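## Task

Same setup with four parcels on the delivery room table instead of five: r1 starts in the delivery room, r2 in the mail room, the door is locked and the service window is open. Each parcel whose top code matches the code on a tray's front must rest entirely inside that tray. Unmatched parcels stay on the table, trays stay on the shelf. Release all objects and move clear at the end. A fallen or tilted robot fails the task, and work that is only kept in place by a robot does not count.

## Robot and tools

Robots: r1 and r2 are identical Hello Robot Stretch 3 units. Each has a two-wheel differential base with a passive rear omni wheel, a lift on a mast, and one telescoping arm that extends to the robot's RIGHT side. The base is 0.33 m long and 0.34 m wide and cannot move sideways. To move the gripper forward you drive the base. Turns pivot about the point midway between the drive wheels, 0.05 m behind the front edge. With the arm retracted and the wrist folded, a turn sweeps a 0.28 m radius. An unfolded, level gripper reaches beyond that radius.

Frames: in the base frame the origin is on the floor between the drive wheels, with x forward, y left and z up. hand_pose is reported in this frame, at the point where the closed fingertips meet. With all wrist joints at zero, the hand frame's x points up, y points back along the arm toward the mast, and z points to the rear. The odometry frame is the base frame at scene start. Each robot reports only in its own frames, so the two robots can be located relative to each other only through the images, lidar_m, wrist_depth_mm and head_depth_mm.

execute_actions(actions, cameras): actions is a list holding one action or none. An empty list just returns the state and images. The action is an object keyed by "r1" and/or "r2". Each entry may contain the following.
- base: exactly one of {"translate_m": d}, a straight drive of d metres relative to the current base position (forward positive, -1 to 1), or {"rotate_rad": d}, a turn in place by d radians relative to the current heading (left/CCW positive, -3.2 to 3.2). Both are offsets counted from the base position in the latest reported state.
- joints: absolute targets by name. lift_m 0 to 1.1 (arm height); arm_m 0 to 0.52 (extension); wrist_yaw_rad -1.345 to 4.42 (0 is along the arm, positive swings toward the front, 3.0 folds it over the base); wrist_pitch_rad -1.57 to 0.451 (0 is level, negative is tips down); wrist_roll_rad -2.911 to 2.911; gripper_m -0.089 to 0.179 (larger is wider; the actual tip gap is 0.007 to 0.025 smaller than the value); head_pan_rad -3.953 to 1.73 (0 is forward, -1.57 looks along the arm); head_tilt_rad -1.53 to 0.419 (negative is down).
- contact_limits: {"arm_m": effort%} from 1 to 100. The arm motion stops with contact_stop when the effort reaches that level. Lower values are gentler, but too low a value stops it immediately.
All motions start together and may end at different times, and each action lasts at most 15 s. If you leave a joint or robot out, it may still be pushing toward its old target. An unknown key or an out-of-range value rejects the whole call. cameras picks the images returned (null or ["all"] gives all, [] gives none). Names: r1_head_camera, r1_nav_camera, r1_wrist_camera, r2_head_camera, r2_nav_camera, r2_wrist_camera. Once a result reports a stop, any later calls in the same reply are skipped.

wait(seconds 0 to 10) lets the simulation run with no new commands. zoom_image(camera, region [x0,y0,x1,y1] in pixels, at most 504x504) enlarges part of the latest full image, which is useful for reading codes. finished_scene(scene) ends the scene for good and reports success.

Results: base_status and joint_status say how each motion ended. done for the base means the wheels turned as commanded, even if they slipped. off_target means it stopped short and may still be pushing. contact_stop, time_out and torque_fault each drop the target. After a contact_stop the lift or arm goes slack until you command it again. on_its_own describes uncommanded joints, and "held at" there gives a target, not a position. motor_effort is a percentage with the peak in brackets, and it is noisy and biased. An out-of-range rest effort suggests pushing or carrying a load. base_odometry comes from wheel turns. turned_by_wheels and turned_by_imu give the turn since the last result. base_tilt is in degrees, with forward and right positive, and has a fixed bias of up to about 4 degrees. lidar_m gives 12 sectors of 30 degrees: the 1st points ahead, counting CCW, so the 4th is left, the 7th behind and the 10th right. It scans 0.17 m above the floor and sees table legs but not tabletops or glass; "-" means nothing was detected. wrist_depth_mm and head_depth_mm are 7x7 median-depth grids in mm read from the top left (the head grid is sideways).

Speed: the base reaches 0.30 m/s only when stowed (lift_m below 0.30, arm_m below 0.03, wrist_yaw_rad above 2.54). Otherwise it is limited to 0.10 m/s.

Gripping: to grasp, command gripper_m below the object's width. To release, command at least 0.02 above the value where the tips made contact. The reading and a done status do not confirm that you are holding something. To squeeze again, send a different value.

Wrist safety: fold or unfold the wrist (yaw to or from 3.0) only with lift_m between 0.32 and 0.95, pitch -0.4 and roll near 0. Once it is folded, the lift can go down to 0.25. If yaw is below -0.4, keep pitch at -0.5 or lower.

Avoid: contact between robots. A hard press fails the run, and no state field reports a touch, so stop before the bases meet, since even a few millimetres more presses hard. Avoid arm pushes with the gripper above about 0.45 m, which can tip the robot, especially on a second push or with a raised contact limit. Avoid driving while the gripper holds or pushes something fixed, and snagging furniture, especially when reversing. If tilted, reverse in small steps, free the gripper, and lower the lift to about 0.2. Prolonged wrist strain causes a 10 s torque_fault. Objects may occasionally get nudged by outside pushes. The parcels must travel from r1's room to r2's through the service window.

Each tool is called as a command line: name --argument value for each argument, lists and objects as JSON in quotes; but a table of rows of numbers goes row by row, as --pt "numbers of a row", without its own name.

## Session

execute_actions --actions '[]'

Scene clock: 0.00 s.
r1.base_odometry: x=+0.000 y=+0.000 heading=+0.000 (m, m, rad; r1's odometry frame)
r1.turned_by_wheels: +0.000 (rad since the last result)
r1.turned_by_imu: +0.000 (rad since the last result)
r1.base_tilt: forward=-1.6 right=+0.9 (deg)
r1.lidar_m: 1.60 2.00 2.24 1.01 0.79 0.77 0.83 0.69 0.68 0.73 1.08 4.00
r1.head_depth_mm: 1692 2424 3889 3980 3899 3757 2453 / 1693 2465 - - - 3825 2437 / 1704 2485 - - - 2131 2163 / 1728 2495 - - - 1894 2399 / 1737 2365 - - - 1854 2265 / 1740 2266 - - - 2026 2346 / 1757 2553 - - - 2921 2344
r1.base_status: not commanded
r1.joint_positions: lift_m=+0.377 arm_m=+0.002 wrist_yaw_rad=+3.084 wrist_pitch_rad=-0.491 wrist_roll_rad=+0.017 gripper_m=+0.037 head_pan_rad=+0.016 head_tilt_rad=+0.002
r1.joint_status: not commanded
r1.motor_effort: left_wheel=-1 right_wheel=+0 lift_m=+26 arm_m=+0 wrist_yaw_rad=+0 wrist_pitch_rad=+5 wrist_roll_rad=+0 gripper_m=+0 head_pan_rad=+0 head_tilt_rad=+1 (%)
r1.hand_pose: x=-0.0088 y=+0.0668 z=+0.3734 quat_wxyz=(+0.193, +0.696, +0.151, +0.675) (m; r1's base frame)
r1.wrist_depth_mm: 603 707 - - - - - / 626 757 - - - - - / 648 797 - 968 978 935 948 / 677 773 801 797 791 765 755 / 673 682 664 664 673 638 639 / 590 581 595 582 - 560 554 / 512 521 - - 495 488 490
r2.base_odometry: x=+0.000 y=+0.000 heading=+0.000 (m, m, rad; r2's odometry frame)
r2.turned_by_wheels: +0.000 (rad since the last result)
r2.turned_by_imu: +0.000 (rad since the last result)
r2.base_tilt: forward=-1.6 right=+0.5 (deg)
r2.lidar_m: 2.50 3.22 3.16 3.22 2.49 2.30 1.83 1.26 1.18 1.20 1.54 2.45
r2.head_depth_mm: 1695 2262 2278 2258 2209 2237 2219 / 1701 2338 2405 2405 2341 2326 2273 / 1715 2452 2534 2491 2478 2486 2342 / 1699 2455 2665 2626 2637 2553 2329 / 1707 2469 2808 2735 2768 2712 2321 / 1698 2449 3008 2931 2908 2906 2377 / 1706 2426 3130 3153 3097 3054 2307
r2.base_status: not commanded
r2.joint_positions: lift_m=+0.553 arm_m=-0.002 wrist_yaw_rad=+3.100 wrist_pitch_rad=-0.600 wrist_roll_rad=+0.014 gripper_m=+0.037 head_pan_rad=-0.018 head_tilt_rad=+0.005
r2.joint_status: not commanded
r2.motor_effort: left_wheel=+0 right_wheel=+0 lift_m=+34 arm_m=+0 wrist_yaw_rad=+0 wrist_pitch_rad=+7 wrist_roll_rad=+0 gripper_m=+0 head_pan_rad=+0 head_tilt_rad=+1 (%)
r2.hand_pose: x=-0.0129 y=+0.0548 z=+0.5271 quat_wxyz=(+0.225, +0.684, +0.193, +0.666) (m; r2's base frame)
r2.wrist_depth_mm: - - - - - - - / - - - - - - - / - - - - - - - / - - - - 978 964 980 / 891 879 869 855 868 838 824 / 768 763 769 751 - 736 722 / 682 676 - 685 644 657 652
pictures: r1_head_camera (sideways: a quarter turn clockwise sets it upright), r1_nav_camera (sideways: a quarter turn counterclockwise sets it upright), r1_wrist_camera, r2_head_camera (sideways: a quarter turn clockwise sets it upright), r2_nav_camera (sideways: a quarter turn counterclockwise sets it upright), r2_wrist_camera
Images, in order (width x height): r1_head_camera 896x504, r1_nav_camera 672x504, r1_wrist_camera 644x364, r2_head_camera 896x504, r2_nav_camera 672x504, r2_wrist_camera 644x364.

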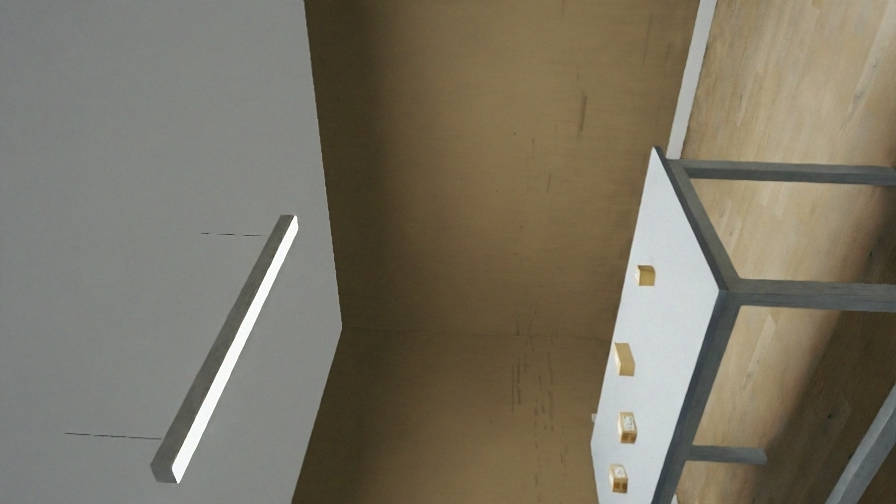

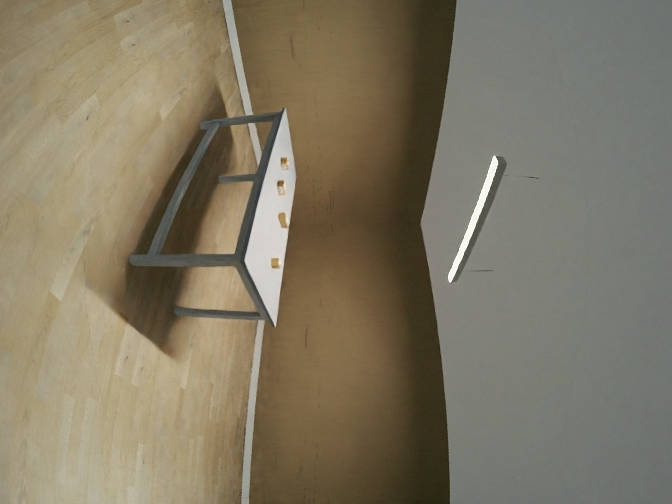

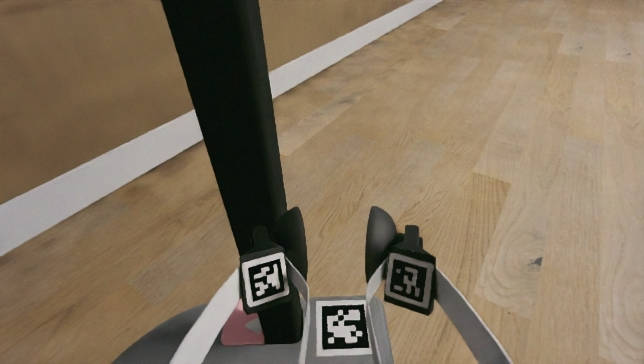

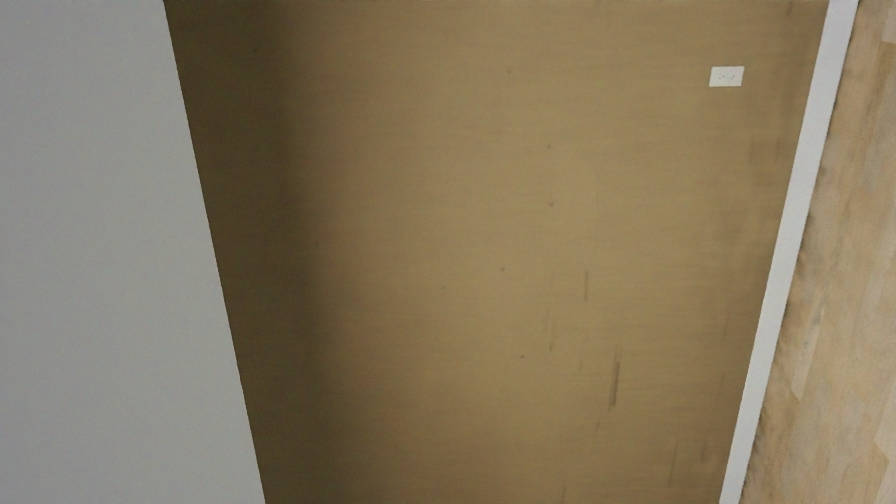

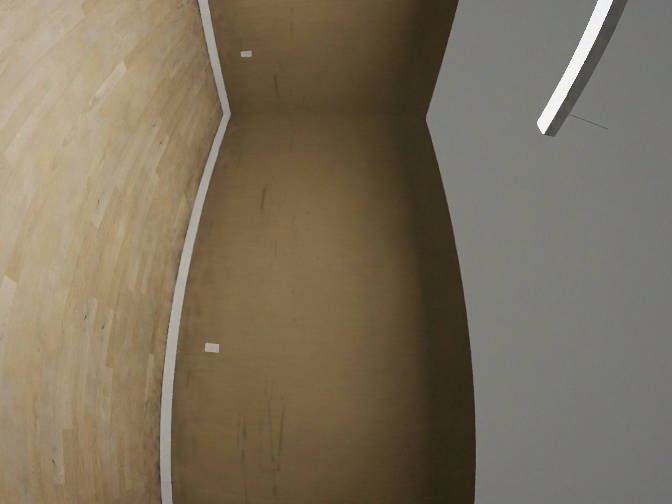

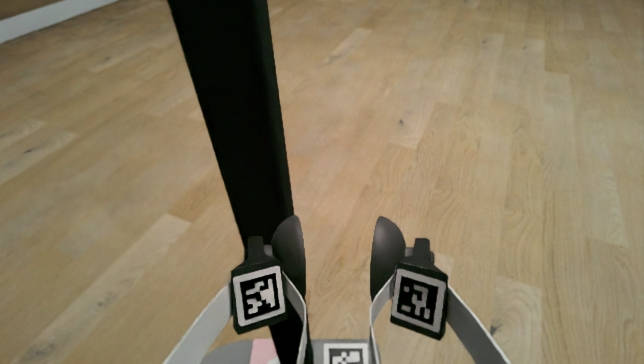

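zoom_image --camera "r1_head_camera" --region '[570, 240, 750, 504]'

Region (570, 240, 750, 504) of r1_head_camera's 896x504 image, scaled by 1.909, with more detail than that image has; it fills the left 344 columns of this view, and the rest is white.

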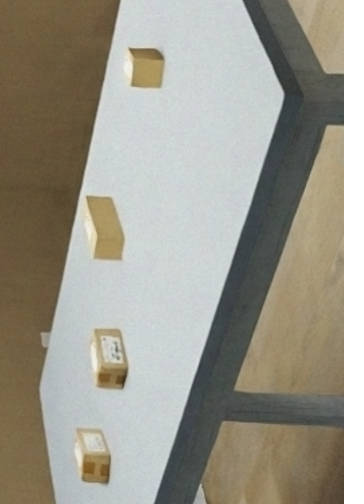

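execute_actions --actions '[{"r1": {"base": {"rotate_rad": 0.468}, "joints": {"lift_m": 0.29, "wrist_pitch_rad": -0.4, "head_pan_rad": -0.3, "head_tilt_rad": -0.3}}, "r2": {"base": {"rotate_rad": 0.5}, "joints": {"lift_m": 0.46, "wrist_pitch_rad": -0.4, "head_pan_rad": 0.63, "head_tilt_rad": -0.2}}}]' --cameras '["r2_head_camera", "r2_nav_camera"]'

Scene clock: 69.67 s.
r1.base_odometry: x=+0.000 y=+0.000 heading=+0.468 (m, m, rad; r1's odometry frame)
r1.turned_by_wheels: +0.468 (rad since the last result)
r1.turned_by_imu: +0.462 (rad since the last result)
r1.base_tilt: forward=-1.5 right=+0.9 (deg)
r1.lidar_m: 1.87 2.65 1.06 0.79 0.78 0.81 0.70 0.68 0.72 1.01 2.92 1.59
r1.head_depth_mm: 3269 - - - 2867 2107 1603 / 3260 - - - 2861 2099 1592 / 3333 - - 2237 2519 1985 1589 / 3370 - - 2229 2965 1973 1573 / 3436 - - 2464 2939 2041 1570 / 3535 3987 - 3878 2717 2027 1555 / 3442 3640 3801 3810 2739 2020 1556
r1.base_status: done
r1.joint_positions: lift_m=+0.290 arm_m=+0.002 wrist_yaw_rad=+3.084 wrist_pitch_rad=-0.422 wrist_roll_rad=+0.017 gripper_m=+0.037 head_pan_rad=-0.293 head_tilt_rad=-0.296
r1.joint_status: all done
r1.motor_effort: left_wheel=-3(7) right_wheel=+1(7) lift_m=+19(22) arm_m=+0(0) wrist_yaw_rad=+1(0) wrist_pitch_rad=+9(7) wrist_roll_rad=+0(0) gripper_m=+0(1) head_pan_rad=-3(28) head_tilt_rad=-2(21) (%)
r1.hand_pose: x=-0.0083 y=+0.0761 z=+0.3021 quat_wxyz=(+0.169, +0.701, +0.127, +0.681) (m; r1's base frame)
r1.wrist_depth_mm: 582 635 - 841 996 - - / 630 686 - 907 - - - / 667 738 - 923 952 916 905 / 699 732 737 716 714 707 703 / 617 610 609 600 601 569 580 / 522 518 - 523 - 495 488 / 457 - - - 428 429 428
r2.base_odometry: x=+0.000 y=+0.000 heading=+0.500 (m, m, rad; r2's odometry frame)
r2.turned_by_wheels: +0.500 (rad since the last result)
r2.turned_by_imu: +0.492 (rad since the last result)
r2.base_tilt: forward=-1.6 right=+0.5 (deg)
r2.lidar_m: 3.16 3.16 3.21 2.51 2.31 1.88 1.27 1.18 1.20 1.51 2.45 2.48
r2.head_depth_mm: 2538 2886 2946 3140 3114 2281 1711 / 2500 2907 2951 3072 3159 2331 1730 / 2516 2889 2995 3010 3154 2314 1714 / 2550 2915 3005 3047 3131 2324 1718 / 2518 2877 2989 3094 3085 2284 1734 / 2497 2920 3022 3118 3169 2356 1729 / 2513 2895 3030 3135 3116 2348 1732
r2.base_status: done
r2.joint_positions: lift_m=+0.461 arm_m=-0.002 wrist_yaw_rad=+3.100 wrist_pitch_rad=-0.422 wrist_roll_rad=+0.014 gripper_m=+0.037 head_pan_rad=+0.623 head_tilt_rad=-0.197
r2.joint_status: all done
r2.motor_effort: left_wheel=-2(6) right_wheel=+1(5) lift_m=+12(31) arm_m=+0(0) wrist_yaw_rad=+1(0) wrist_pitch_rad=+12(13) wrist_roll_rad=+0(0) gripper_m=-1(0) head_pan_rad=+3(38) head_tilt_rad=-1(21) (%)
r2.hand_pose: x=-0.0119 y=+0.0807 z=+0.4725 quat_wxyz=(+0.164, +0.699, +0.133, +0.683) (m; r2's base frame)
r2.wrist_depth_mm: - - - - - - - / - - - - - - - / - - - - - - - / - - - - - - - / 924 921 908 898 916 906 870 / 777 760 770 752 - 739 752 / 661 663 635 653 629 643 641
pictures: r2_head_camera (sideways: a quarter turn clockwise sets it upright), r2_nav_camera (sideways: a quarter turn counterclockwise sets it upright)
Images, in order (width x height): r2_head_camera 896x504, r2_nav_camera 672x504.

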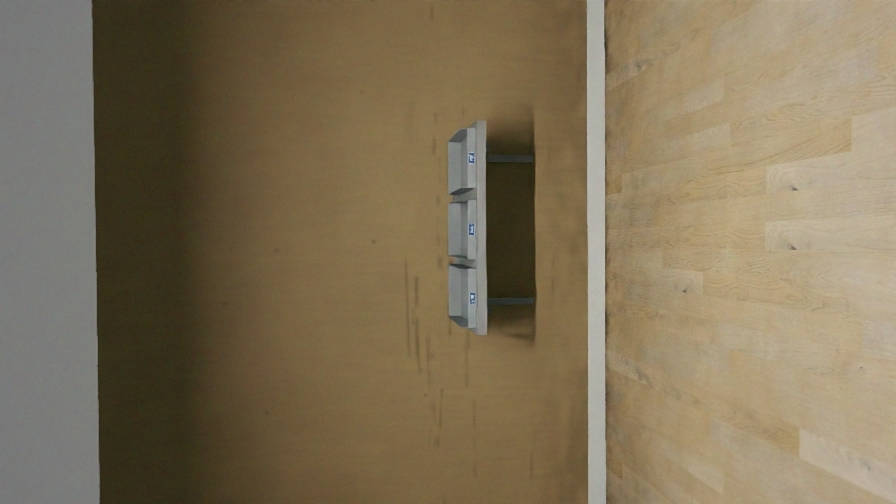

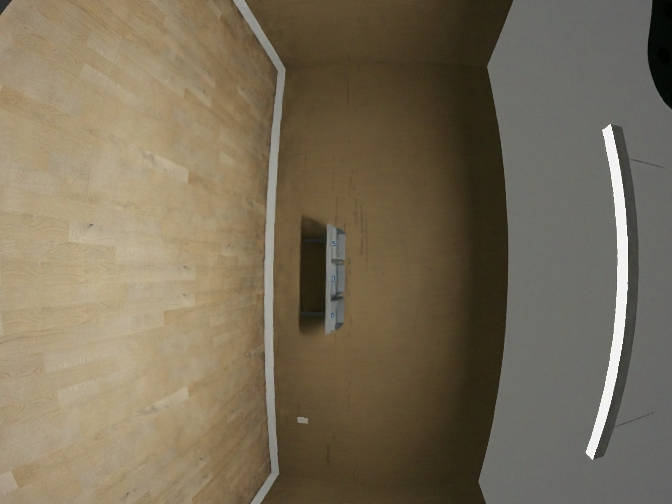

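zoom_image --camera "r2_head_camera" --region '[440, 140, 520, 250]'

execute_actions --actions '[{"r1": {"base": {"translate_m": 1.0}, "joints": {"wrist_yaw_rad": 2.6, "head_pan_rad": -0.5, "head_tilt_rad": -0.42}}, "r2": {"base": {"rotate_rad": 0.634}, "joints": {"lift_m": 0.29, "wrist_yaw_rad": 2.6, "arm_m": 0.003, "head_pan_rad": -3.1, "head_tilt_rad": -0.25}}}]' --cameras '["r1_head_camera", "r2_head_camera", "r2_nav_camera"]'

Region (440, 140, 520, 250) of r2_head_camera's 896x504 image, scaled by 4.582, with more detail than that image has; it fills the left 367 columns of this view, and the rest is white.

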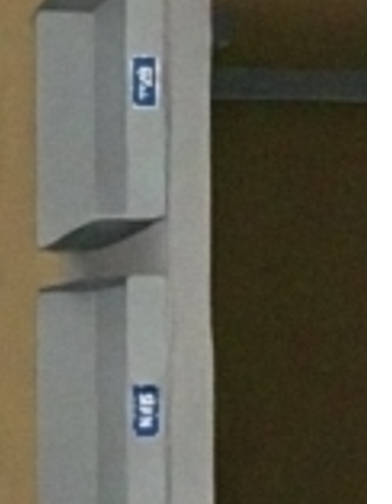

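Scene clock: 81.63 s.
r1.base_odometry: x=+0.893 y=+0.451 heading=+0.468 (m, m, rad; r1's odometry frame)
r1.turned_by_wheels: +0.000 (rad since the last result)
r1.turned_by_imu: +0.007 (rad since the last result)
r1.base_tilt: forward=-1.7 right=+1.1 (deg)
r1.lidar_m: 1.19 2.75 1.68 1.27 1.25 1.30 1.61 1.57 1.64 2.33 0.80 0.84
r1.head_depth_mm: 3064 3249 3438 3408 1013 882 1309 / 3318 3447 3644 1542 1003 1731 1426 / 3455 3633 3904 1520 1044 1785 1417 / 3667 3927 - 1461 1104 1775 1338 / 3682 3993 - 1406 2069 1766 1373 / 3267 3492 3614 1460 2256 1756 1403 / 2935 3112 3280 1455 2314 1636 1390
r1.base_status: done
r1.joint_positions: lift_m=+0.290 arm_m=+0.002 wrist_yaw_rad=+2.601 wrist_pitch_rad=-0.421 wrist_roll_rad=+0.017 gripper_m=+0.037 head_pan_rad=-0.493 head_tilt_rad=-0.415
r1.joint_status: all done
r1.motor_effort: left_wheel=-3(4) right_wheel=+2(8) lift_m=+20(20) arm_m=+0(0) wrist_yaw_rad=+0(0) wrist_pitch_rad=+8(8) wrist_roll_rad=+0(0) gripper_m=+0(0) head_pan_rad=-4(20) head_tilt_rad=-2(14) (%)
r1.hand_pose: x=+0.0940 y=+0.0446 z=+0.3023 quat_wxyz=(+0.327, +0.711, -0.045, +0.621) (m; r1's base frame)
r1.wrist_depth_mm: - - - - - - - / - - - - - - - / 951 993 958 935 942 907 883 / 786 749 739 731 723 703 703 / 636 607 611 601 594 574 582 / - 520 524 492 - 492 494 / - - - 435 431 427 428
r2.base_odometry: x=+0.000 y=+0.000 heading=+1.134 (m, m, rad; r2's odometry frame)
r2.turned_by_wheels: +0.634 (rad since the last result)
r2.turned_by_imu: +0.624 (rad since the last result)
r2.base_tilt: forward=-1.6 right=+0.5 (deg)
r2.lidar_m: 3.15 3.28 2.39 2.30 1.64 1.23 1.18 1.22 1.67 2.46 2.54 3.30
r2.head_depth_mm: 997 1042 1080 1122 1183 1224 1294 / 1008 - 1182 1175 1189 1245 1301 / 1039 - - 3518 1202 1254 1315 / 1029 - - 2895 1215 1270 1329 / 1030 1070 1117 1168 1217 1274 1336 / 1045 1082 1127 1171 1232 1294 1349 / 1042 1090 1141 1181 1246 1290 1372
r2.base_status: done
r2.joint_positions: lift_m=+0.291 arm_m=+0.003 wrist_yaw_rad=+2.602 wrist_pitch_rad=-0.422 wrist_roll_rad=+0.014 gripper_m=+0.037 head_pan_rad=-3.093 head_tilt_rad=-0.247
r2.joint_status: all done
r2.motor_effort: left_wheel=-1(6) right_wheel=+1(5) lift_m=+12(13) arm_m=+4(3) wrist_yaw_rad=-1(2) wrist_pitch_rad=+12(12) wrist_roll_rad=+0(0) gripper_m=+0(0) head_pan_rad=-4(45) head_tilt_rad=-2(10) (%)
r2.hand_pose: x=+0.0937 y=+0.0446 z=+0.3027 quat_wxyz=(+0.327, +0.710, -0.044, +0.622) (m; r2's base frame)
r2.wrist_depth_mm: - - - - - - - / - - - - - - - / - - - - - - 991 / 820 807 802 782 781 778 749 / 658 656 646 640 662 626 620 / 555 538 554 531 - 526 525 / - 483 461 465 447 455 452
pictures: r1_head_camera (sideways: a quarter turn clockwise sets it upright), r2_head_camera (sideways: a quarter turn clockwise sets it upright), r2_nav_camera (sideways: a quarter turn counterclockwise sets it upright)
Images, in order (width x height): r1_head_camera 896x504, r2_head_camera 896x504, r2_nav_camera 672x504.

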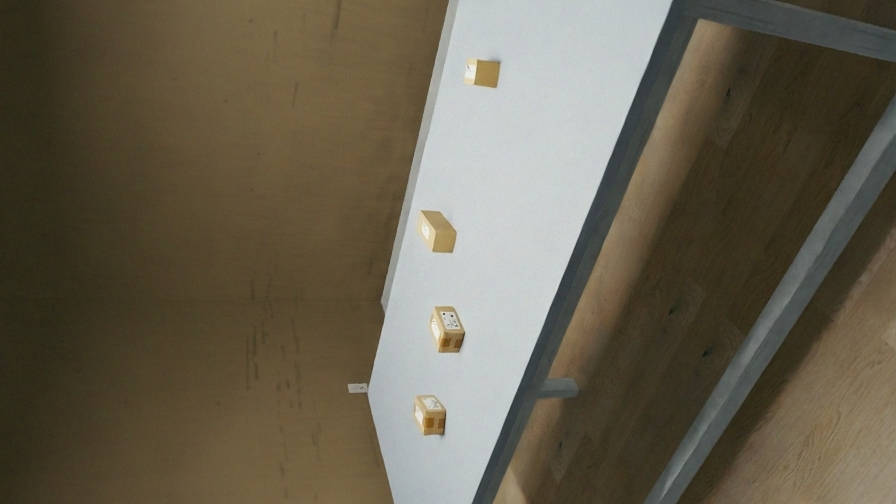

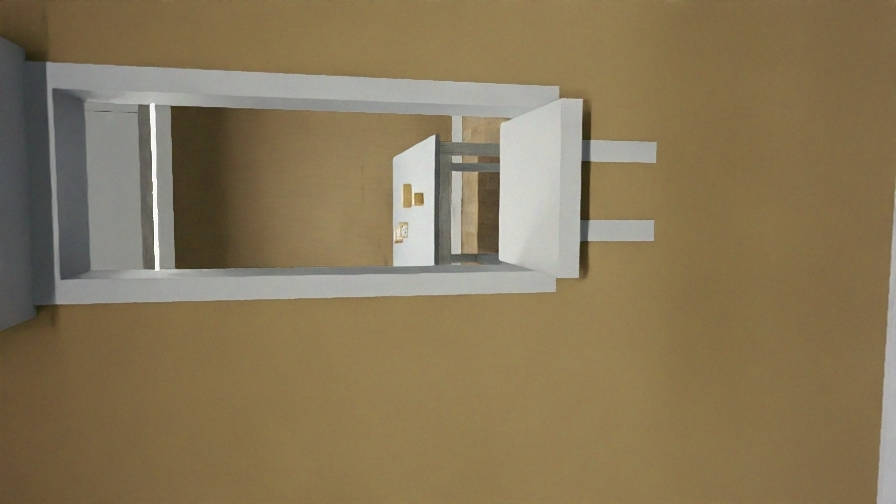

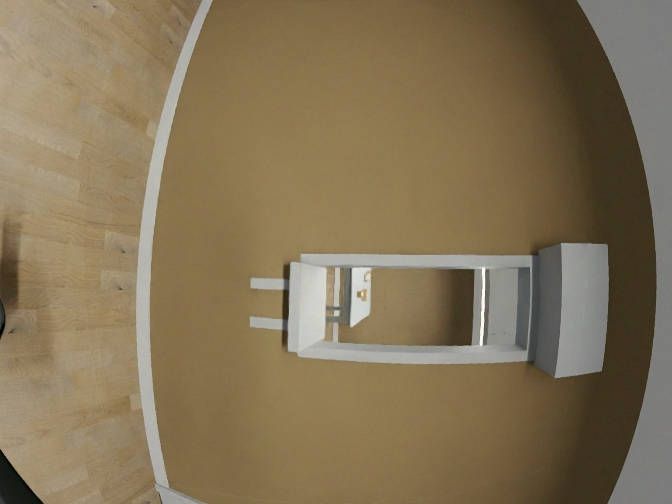

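zoom_image --camera "r1_head_camera" --region '[400, 290, 500, 450]'

Region (400, 290, 500, 450) of r1_head_camera's 896x504 image, scaled by 3.150, with more detail than that image has; it fills the left 315 columns of this view, and the rest is white.

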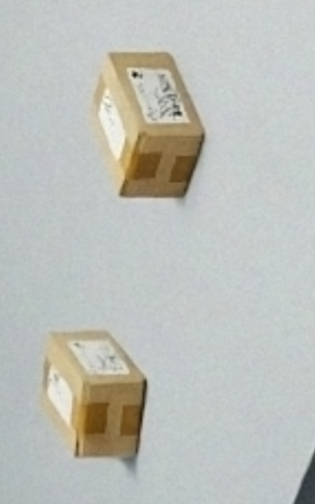

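execute_actions --actions '[{"r1": {"base": {"translate_m": 0.5}, "joints": {"head_pan_rad": -0.77, "head_tilt_rad": -0.6}}, "r2": {"base": {"translate_m": 0.5}, "joints": {"head_pan_rad": -0.03, "head_tilt_rad": -0.27}}}]' --cameras '["r1_head_camera", "r2_head_camera"]'

Scene clock: 95.90 s.
r1.base_odometry: x=+1.339 y=+0.676 heading=+0.468 (m, m, rad; r1's odometry frame)
r1.turned_by_wheels: +0.000 (rad since the last result)
r1.turned_by_imu: +0.004 (rad since the last result)
r1.base_tilt: forward=-1.6 right=+1.0 (deg)
r1.lidar_m: 0.85 2.31 2.00 1.51 1.49 1.55 2.06 2.01 2.12 0.59 0.57 0.60
r1.head_depth_mm: 2688 2944 3195 1002 785 1405 1263 / 2791 3054 3284 1038 781 1431 1264 / 2899 3148 3356 1032 774 1468 1262 / 2977 3265 3478 1027 772 1506 1193 / 3053 3390 3578 1013 813 1498 1187 / 3169 3541 1500 973 841 1484 1188 / 3203 3485 1479 999 874 1488 1215
r1.base_status: done
r1.joint_positions: lift_m=+0.290 arm_m=+0.002 wrist_yaw_rad=+2.601 wrist_pitch_rad=-0.421 wrist_roll_rad=+0.017 gripper_m=+0.037 head_pan_rad=-0.763 head_tilt_rad=-0.593
r1.joint_status: all done
r1.motor_effort: left_wheel=-2(4) right_wheel=+2(8) lift_m=+20(20) arm_m=+0(0) wrist_yaw_rad=+0(0) wrist_pitch_rad=+9(8) wrist_roll_rad=+0(0) gripper_m=+0(0) head_pan_rad=-4(25) head_tilt_rad=-3(17) (%)
r1.hand_pose: x=+0.0940 y=+0.0446 z=+0.3024 quat_wxyz=(+0.327, +0.711, -0.045, +0.621) (m; r1's base frame)
r1.wrist_depth_mm: - - - - - - - / - - - - - - - / - 961 947 953 918 909 914 / 759 765 743 722 722 715 701 / 637 619 606 603 601 578 570 / - 512 524 504 - 488 494 / - - - 434 434 431 418
r2.base_odometry: x=+0.212 y=+0.453 heading=+1.134 (m, m, rad; r2's odometry frame)
r2.turned_by_wheels: +0.000 (rad since the last result)
r2.turned_by_imu: +0.000 (rad since the last result)
r2.base_tilt: forward=-1.7 right=+0.5 (deg)
r2.lidar_m: 2.66 2.76 2.42 2.30 2.37 1.74 1.69 1.75 2.39 2.45 2.54 2.76
r2.head_depth_mm: 2287 2411 2484 2629 2747 2078 1586 / 2328 2390 2535 2648 2697 2091 1582 / 2312 2454 2505 2577 2735 2067 1587 / 2309 2399 2498 2545 2730 2097 1588 / 2280 2393 2498 2567 2752 2111 1596 / 2321 2406 2510 2625 2737 2093 1603 / 2320 2400 2526 2639 2701 2096 1604
r2.base_status: done
r2.joint_positions: lift_m=+0.291 arm_m=+0.003 wrist_yaw_rad=+2.602 wrist_pitch_rad=-0.421 wrist_roll_rad=+0.014 gripper_m=+0.037 head_pan_rad=-0.037 head_tilt_rad=-0.267
r2.joint_status: all done
r2.motor_effort: left_wheel=-1(7) right_wheel=+1(8) lift_m=+12(12) arm_m=+4(4) wrist_yaw_rad=-1(1) wrist_pitch_rad=+12(12) wrist_roll_rad=+0(0) gripper_m=-1(0) head_pan_rad=+3(44) head_tilt_rad=-2(7) (%)
r2.hand_pose: x=+0.0938 y=+0.0446 z=+0.3028 quat_wxyz=(+0.327, +0.710, -0.044, +0.622) (m; r2's base frame)
r2.wrist_depth_mm: - - - - - - - / - - - - - - - / - - - - - 992 979 / 829 798 800 782 776 782 763 / 661 649 648 633 652 629 613 / 556 545 557 530 - 525 527 / - 479 466 462 447 455 451
pictures: r1_head_camera (sideways: a quarter turn clockwise sets it upright), r2_head_camera (sideways: a quarter turn clockwise sets it upright)
Images, in order (width x height): r1_head_camera 896x504, r2_head_camera 896x504.

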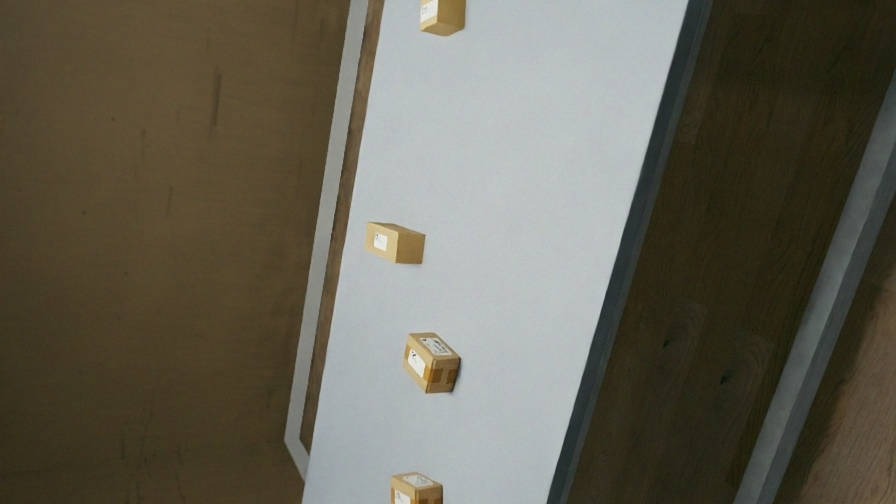

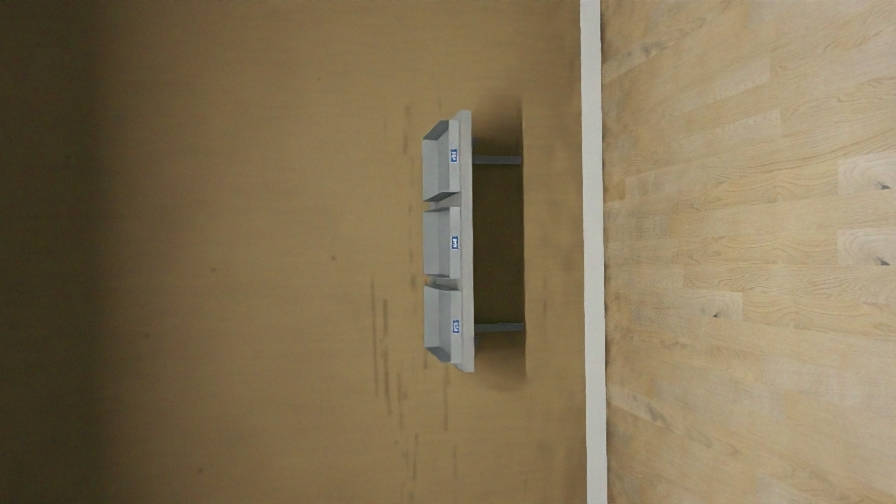

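zoom_image --camera "r1_head_camera" --region '[390, 320, 480, 410]'

zoom_image --camera "r1_head_camera" --region '[400, 0, 480, 60]'

zoom_image --camera "r2_head_camera" --region '[420, 140, 500, 260]'

zoom_image --camera "r2_head_camera" --region '[420, 230, 500, 350]'

Region (390, 320, 480, 410) of r1_head_camera's 896x504 image, scaled by 5.600, with more detail than that image has.

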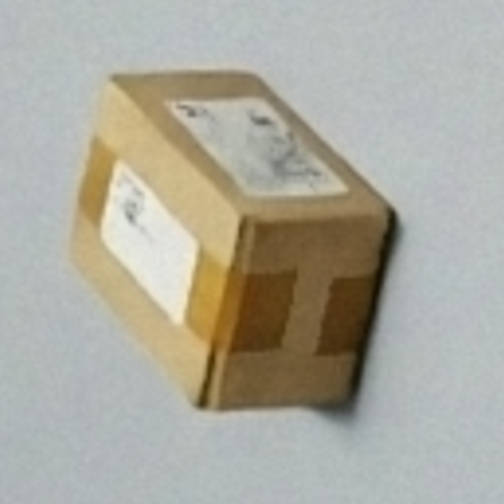

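Region (400, 0, 480, 60) of r1_head_camera's 896x504 image, scaled by 6.300, with more detail than that image has; it fills the top 378 rows of this view, and the rest is white.

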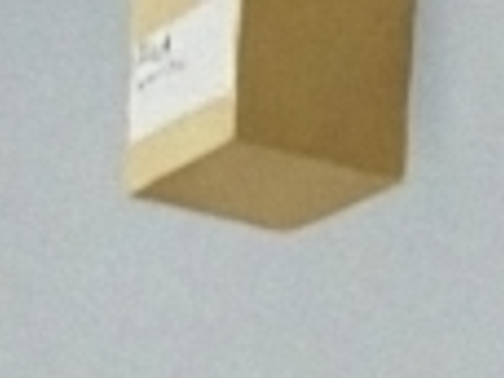

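Region (420, 140, 500, 260) of r2_head_camera's 896x504 image, scaled by 4.200, with more detail than that image has.

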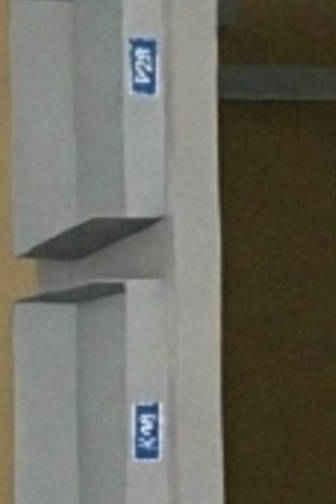

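Region (420, 230, 500, 350) of r2_head_camera's 896x504 image, scaled by 4.200, with more detail than that image has.

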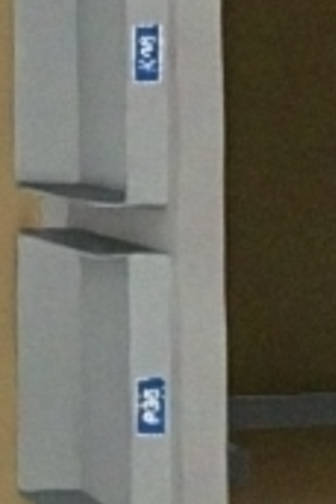

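execute_actions --actions '[{"r1": {"base": {"translate_m": 0.505}, "joints": {"lift_m": 0.85, "head_pan_rad": -1.02, "head_tilt_rad": -0.7}}, "r2": {"base": {"translate_m": 0.95}, "joints": {"head_pan_rad": -0.05, "head_tilt_rad": -0.4}}}]' --cameras '["r1_head_camera", "r2_head_camera"]'

Scene clock: 127.00 s.
r1.base_odometry: x=+1.790 y=+0.904 heading=+0.468 (m, m, rad; r1's odometry frame)
r1.turned_by_wheels: +0.000 (rad since the last result)
r1.turned_by_imu: +0.004 (rad since the last result)
r1.base_tilt: forward=-1.6 right=+1.0 (deg)
r1.lidar_m: 0.51 1.86 1.96 1.75 1.72 1.79 2.52 2.46 0.46 0.35 0.34 0.36
r1.head_depth_mm: 2574 2854 3018 897 704 580 - / 2591 2873 2979 848 699 578 - / 2616 2896 2961 883 696 577 1142 / 2633 2930 2936 882 694 573 1173 / 2657 2926 2937 873 690 571 1167 / 2688 2988 2907 869 680 569 1183 / 2694 3021 2868 866 683 567 1179
r1.base_status: done
r1.joint_positions: lift_m=+0.850 arm_m=+0.002 wrist_yaw_rad=+2.601 wrist_pitch_rad=-0.420 wrist_roll_rad=+0.017 gripper_m=+0.037 head_pan_rad=-1.013 head_tilt_rad=-0.691
r1.joint_status: all done
r1.motor_effort: left_wheel=-3(5) right_wheel=+1(8) lift_m=+33(35) arm_m=+0(0) wrist_yaw_rad=-1(0) wrist_pitch_rad=+8(8) wrist_roll_rad=+0(0) gripper_m=+0(0) head_pan_rad=-3(23) head_tilt_rad=-5(13) (%)
r1.hand_pose: x=+0.0940 y=+0.0447 z=+0.8619 quat_wxyz=(+0.327, +0.711, -0.045, +0.621) (m; r1's base frame)
r1.wrist_depth_mm: - - - - - - - / - - - - - - - / - - - - - - - / - - - - - - - / - - - - - - - / - - - - - - - / - - - - - 975 734
r2.base_odometry: x=+0.614 y=+1.314 heading=+1.134 (m, m, rad; r2's odometry frame)
r2.turned_by_wheels: +0.000 (rad since the last result)
r2.turned_by_imu: -0.001 (rad since the last result)
r2.base_tilt: forward=-1.7 right=+0.5 (deg)
r2.lidar_m: 1.69 1.76 2.40 2.34 2.43 2.74 2.64 2.73 2.55 2.45 2.43 1.76
r2.head_depth_mm: 1427 1521 1621 1676 1891 1760 1406 / 1423 1513 1614 1520 1879 1786 1402 / 1420 1517 1600 1466 1884 1760 1407 / 1411 1505 1614 1533 1877 1776 1412 / 1413 1499 1612 1514 1874 1773 1404 / 1414 1503 1595 1529 1850 1768 1416 / 1423 1498 1609 1699 1867 1798 1409
r2.base_status: done
r2.joint_positions: lift_m=+0.291 arm_m=+0.003 wrist_yaw_rad=+2.602 wrist_pitch_rad=-0.421 wrist_roll_rad=+0.014 gripper_m=+0.037 head_pan_rad=-0.043 head_tilt_rad=-0.396
r2.joint_status: all done
r2.motor_effort: left_wheel=-1(7) right_wheel=+1(7) lift_m=+12(12) arm_m=+4(4) wrist_yaw_rad=-1(2) wrist_pitch_rad=+12(12) wrist_roll_rad=+0(0) gripper_m=-1(1) head_pan_rad=-4(5) head_tilt_rad=-2(20) (%)
r2.hand_pose: x=+0.0939 y=+0.0446 z=+0.3028 quat_wxyz=(+0.327, +0.710, -0.044, +0.622) (m; r2's base frame)
r2.wrist_depth_mm: - - - - - - - / - - - - - - - / - - - - - 990 994 / 814 796 801 779 780 767 760 / 656 655 638 631 656 628 624 / 551 543 560 531 - 526 520 / - 484 464 466 447 453 452
pictures: r1_head_camera (sideways: a quarter turn clockwise sets it upright), r2_head_camera (sideways: a quarter turn clockwise sets it upright)
Images, in order (width x height): r1_head_camera 896x504, r2_head_camera 896x504.

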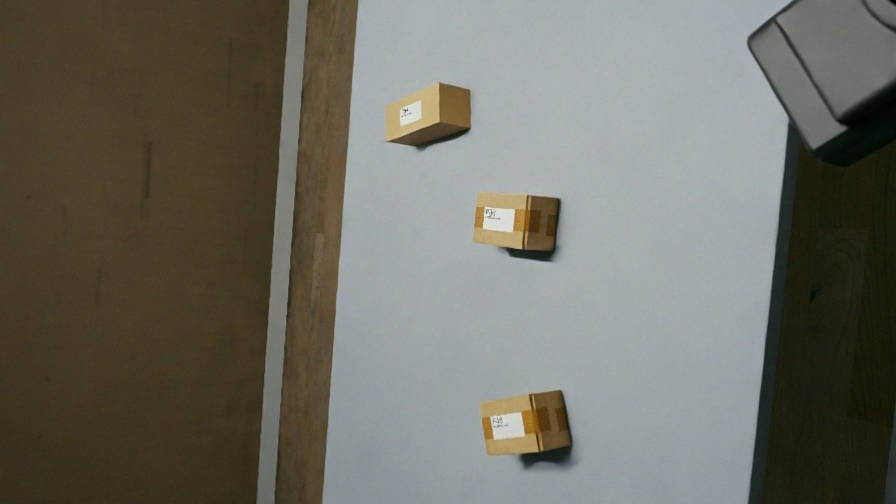

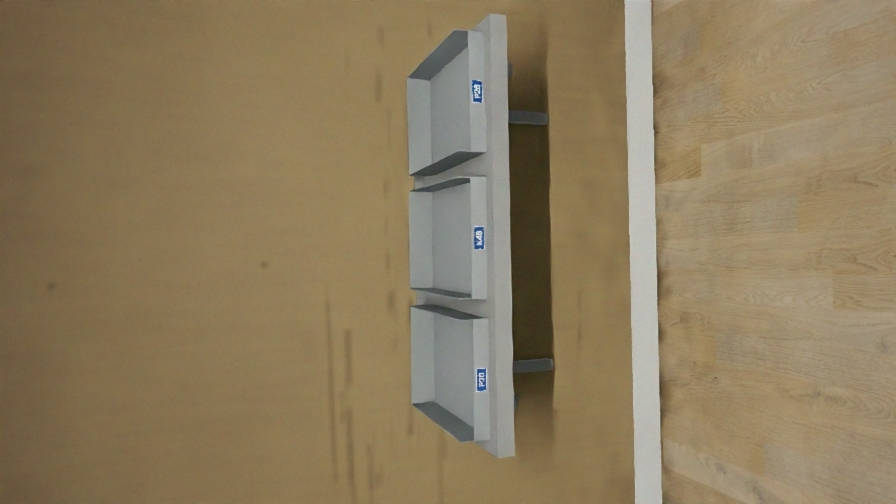

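zoom_image --camera "r2_head_camera" --region '[440, 60, 520, 120]'

zoom_image --camera "r2_head_camera" --region '[440, 208, 520, 268]'

zoom_image --camera "r2_head_camera" --region '[440, 350, 520, 410]'

zoom_image --camera "r1_head_camera" --region '[465, 185, 565, 260]'

zoom_image --camera "r1_head_camera" --region '[475, 385, 575, 465]'

zoom_image --camera "r1_head_camera" --region '[380, 75, 480, 155]'

Region (440, 60, 520, 120) of r2_head_camera's 896x504 image, scaled by 6.300, with more detail than that image has; it fills the top 378 rows of this view, and the rest is white.

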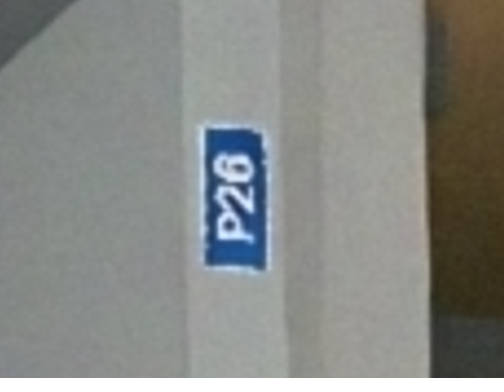

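Region (440, 208, 520, 268) of r2_head_camera's 896x504 image, scaled by 6.300, with more detail than that image has; it fills the top 378 rows of this view, and the rest is white.

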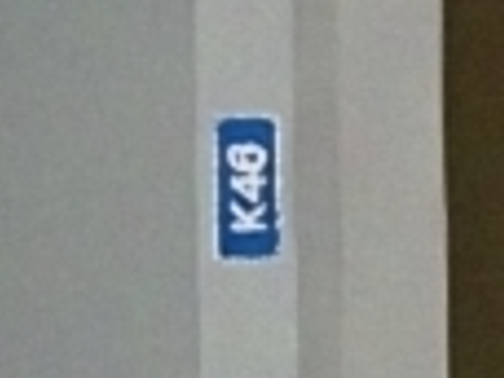

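Region (440, 350, 520, 410) of r2_head_camera's 896x504 image, scaled by 6.300, with more detail than that image has; it fills the top 378 rows of this view, and the rest is white.

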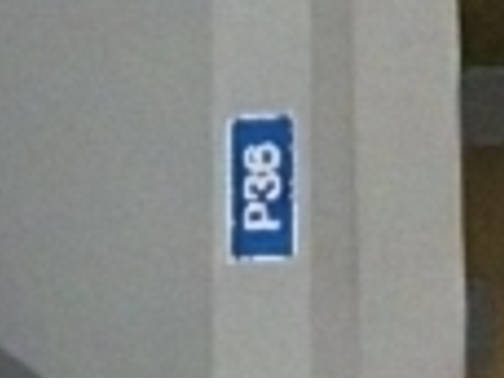

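Region (465, 185, 565, 260) of r1_head_camera's 896x504 image, scaled by 5.040, with more detail than that image has; it fills the top 378 rows of this view, and the rest is white.

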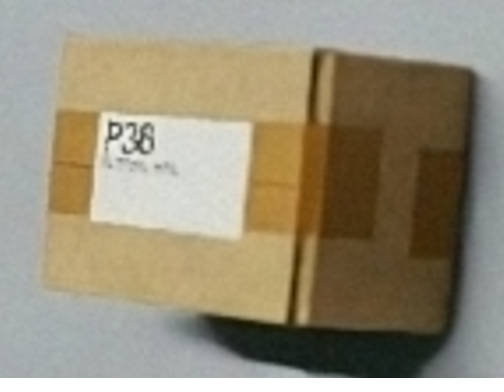

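Region (475, 385, 575, 465) of r1_head_camera's 896x504 image, scaled by 5.040, with more detail than that image has; it fills the top 403 rows of this view, and the rest is white.

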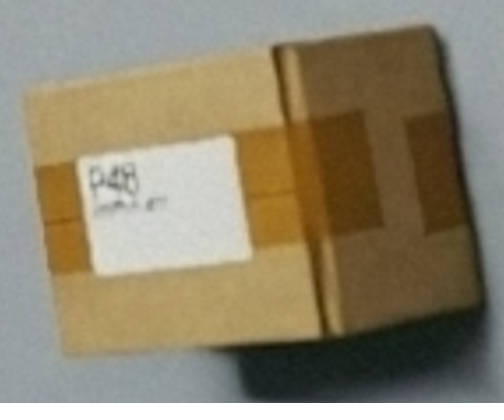

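Region (380, 75, 480, 155) of r1_head_camera's 896x504 image, scaled by 5.040, with more detail than that image has; it fills the top 403 rows of this view, and the rest is white.

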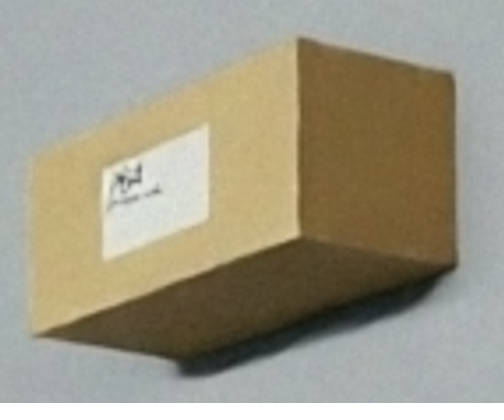

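execute_actions --actions '[{"r1": {"base": {"rotate_rad": 0.478}, "joints": {"lift_m": 0.975, "arm_m": 0.474, "wrist_yaw_rad": 0.0, "wrist_pitch_rad": -1.55, "gripper_m": 0.14, "head_pan_rad": -2.15, "head_tilt_rad": -0.55}}, "r2": {"base": {"translate_m": 0.4}, "joints": {"head_pan_rad": -0.06, "head_tilt_rad": -0.55}}}]' --cameras '["r1_head_camera", "r1_wrist_camera", "r2_head_camera"]'

Scene clock: 147.33 s.
r1.base_odometry: x=+1.790 y=+0.904 heading=+0.946 (m, m, rad; r1's odometry frame)
r1.turned_by_wheels: +0.478 (rad since the last result)
r1.turned_by_imu: +0.472 (rad since the last result)
r1.base_tilt: forward=-1.5 right=+1.1 (deg)
r1.lidar_m: 1.86 1.93 1.76 1.70 1.76 2.43 2.46 0.48 0.35 0.34 0.35 0.48
r1.head_depth_mm: 2652 2818 3006 2724 891 - - / 2979 3144 3340 1119 - - - / 3259 3561 3745 1134 - - 1237 / 3111 3431 3616 1223 - 618 1219 / 2919 3194 3466 - - 635 551 / 2756 2992 3232 - 769 631 522 / 2611 2838 - 1022 791 628 520
r1.base_status: done
r1.joint_positions: lift_m=+0.975 arm_m=+0.474 wrist_yaw_rad=+0.000 wrist_pitch_rad=-1.543 wrist_roll_rad=+0.017 gripper_m=+0.140 head_pan_rad=-2.143 head_tilt_rad=-0.556
r1.joint_status: all done
r1.motor_effort: left_wheel=-2(7) right_wheel=+1(6) lift_m=+33(33) arm_m=+3(5) wrist_yaw_rad=+0(2) wrist_pitch_rad=-2(7) wrist_roll_rad=+0(0) gripper_m=+1(97) head_pan_rad=-3(48) head_tilt_rad=+3(13) (%)
r1.hand_pose: x=-0.0216 y=-0.6017 z=+0.8566 quat_wxyz=(+0.502, +0.489, -0.511, -0.498) (m; r1's base frame)
r1.wrist_depth_mm: 244 242 238 236 236 228 232 / 249 249 245 244 240 239 239 / 256 255 252 251 247 247 245 / 263 260 257 208 256 254 252 / 266 269 266 215 261 258 257 / 249 274 274 268 271 - 263 / 289 288 283 278 279 277 272
r2.base_odometry: x=+0.783 y=+1.676 heading=+1.134 (m, m, rad; r2's odometry frame)
r2.turned_by_wheels: +0.000 (rad since the last result)
r2.turned_by_imu: +0.000 (rad since the last result)
r2.base_tilt: forward=-1.5 right=+0.4 (deg)
r2.lidar_m: 1.30 1.35 1.83 2.34 2.43 3.15 3.05 3.16 2.54 2.45 1.86 1.35
r2.head_depth_mm: 1067 1161 1256 1082 1604 1526 1265 / 1061 1159 1259 1082 1609 1528 1263 / 1055 1159 1251 1084 1583 1521 1263 / 1055 1151 1248 1089 1585 1538 1274 / 1052 1150 1248 1095 1585 1550 1265 / 1049 1147 1244 1098 1576 1542 1278 / 1041 1142 1250 1084 1552 1547 1270
r2.base_status: done
r2.joint_positions: lift_m=+0.291 arm_m=+0.003 wrist_yaw_rad=+2.602 wrist_pitch_rad=-0.421 wrist_roll_rad=+0.014 gripper_m=+0.037 head_pan_rad=-0.053 head_tilt_rad=-0.544
r2.joint_status: all done
r2.motor_effort: left_wheel=-1(7) right_wheel=+1(7) lift_m=+12(12) arm_m=+4(4) wrist_yaw_rad=-1(1) wrist_pitch_rad=+12(12) wrist_roll_rad=+0(0) gripper_m=+0(0) head_pan_rad=-3(6) head_tilt_rad=-4(20) (%)
r2.hand_pose: x=+0.0939 y=+0.0446 z=+0.3028 quat_wxyz=(+0.327, +0.710, -0.044, +0.622) (m; r2's base frame)
r2.wrist_depth_mm: - - - - - - - / - - - - - - - / - - - - - 979 998 / 814 796 796 794 776 766 764 / 656 650 645 633 656 629 621 / 558 545 558 537 - 528 525 / - 484 460 464 446 454 456
pictures: r1_head_camera (sideways: a quarter turn clockwise sets it upright), r1_wrist_camera, r2_head_camera (sideways: a quarter turn clockwise sets it upright)
Images, in order (width x height): r1_head_camera 896x504, r1_wrist_camera 644x364, r2_head_camera 896x504.

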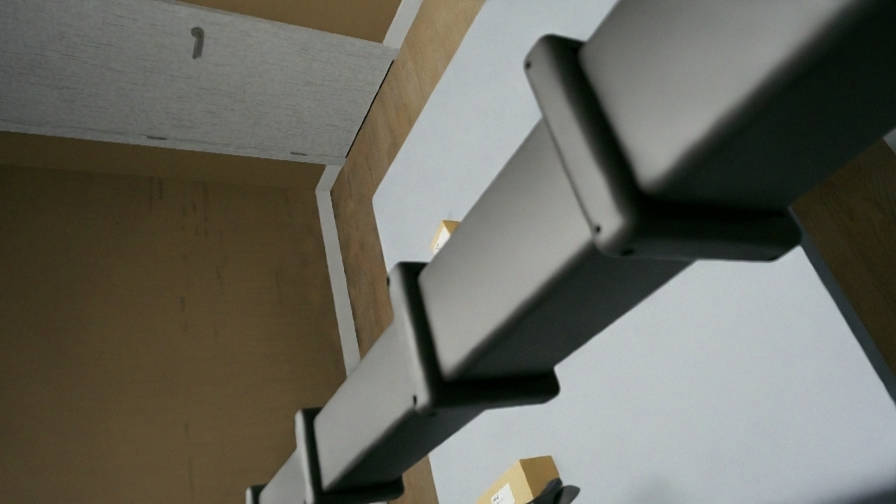

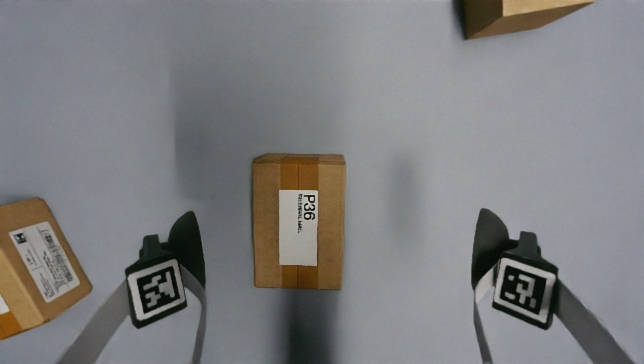

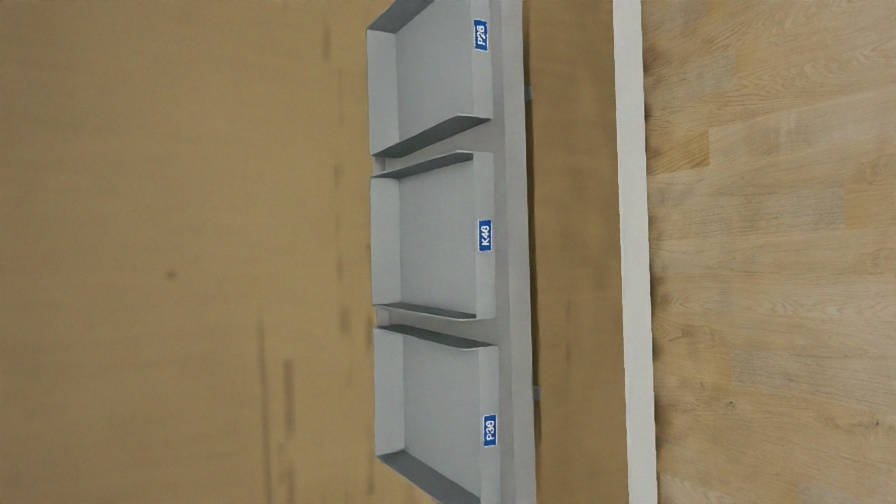

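zoom_image --camera "r2_head_camera" --region '[440, 0, 560, 280]'

zoom_image --camera "r2_head_camera" --region '[440, 380, 560, 480]'

Region (440, 0, 560, 280) of r2_head_camera's 896x504 image, scaled by 1.800, with more detail than that image has; it fills the left 216 columns of this view, and the rest is white.

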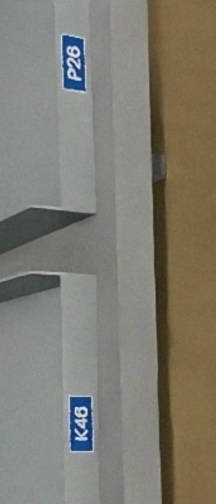

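Region (440, 380, 560, 480) of r2_head_camera's 896x504 image, scaled by 4.200, with more detail than that image has.

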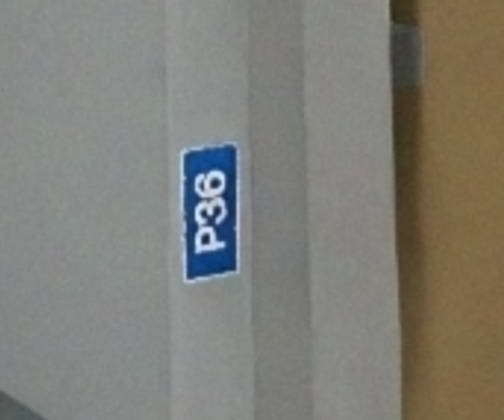

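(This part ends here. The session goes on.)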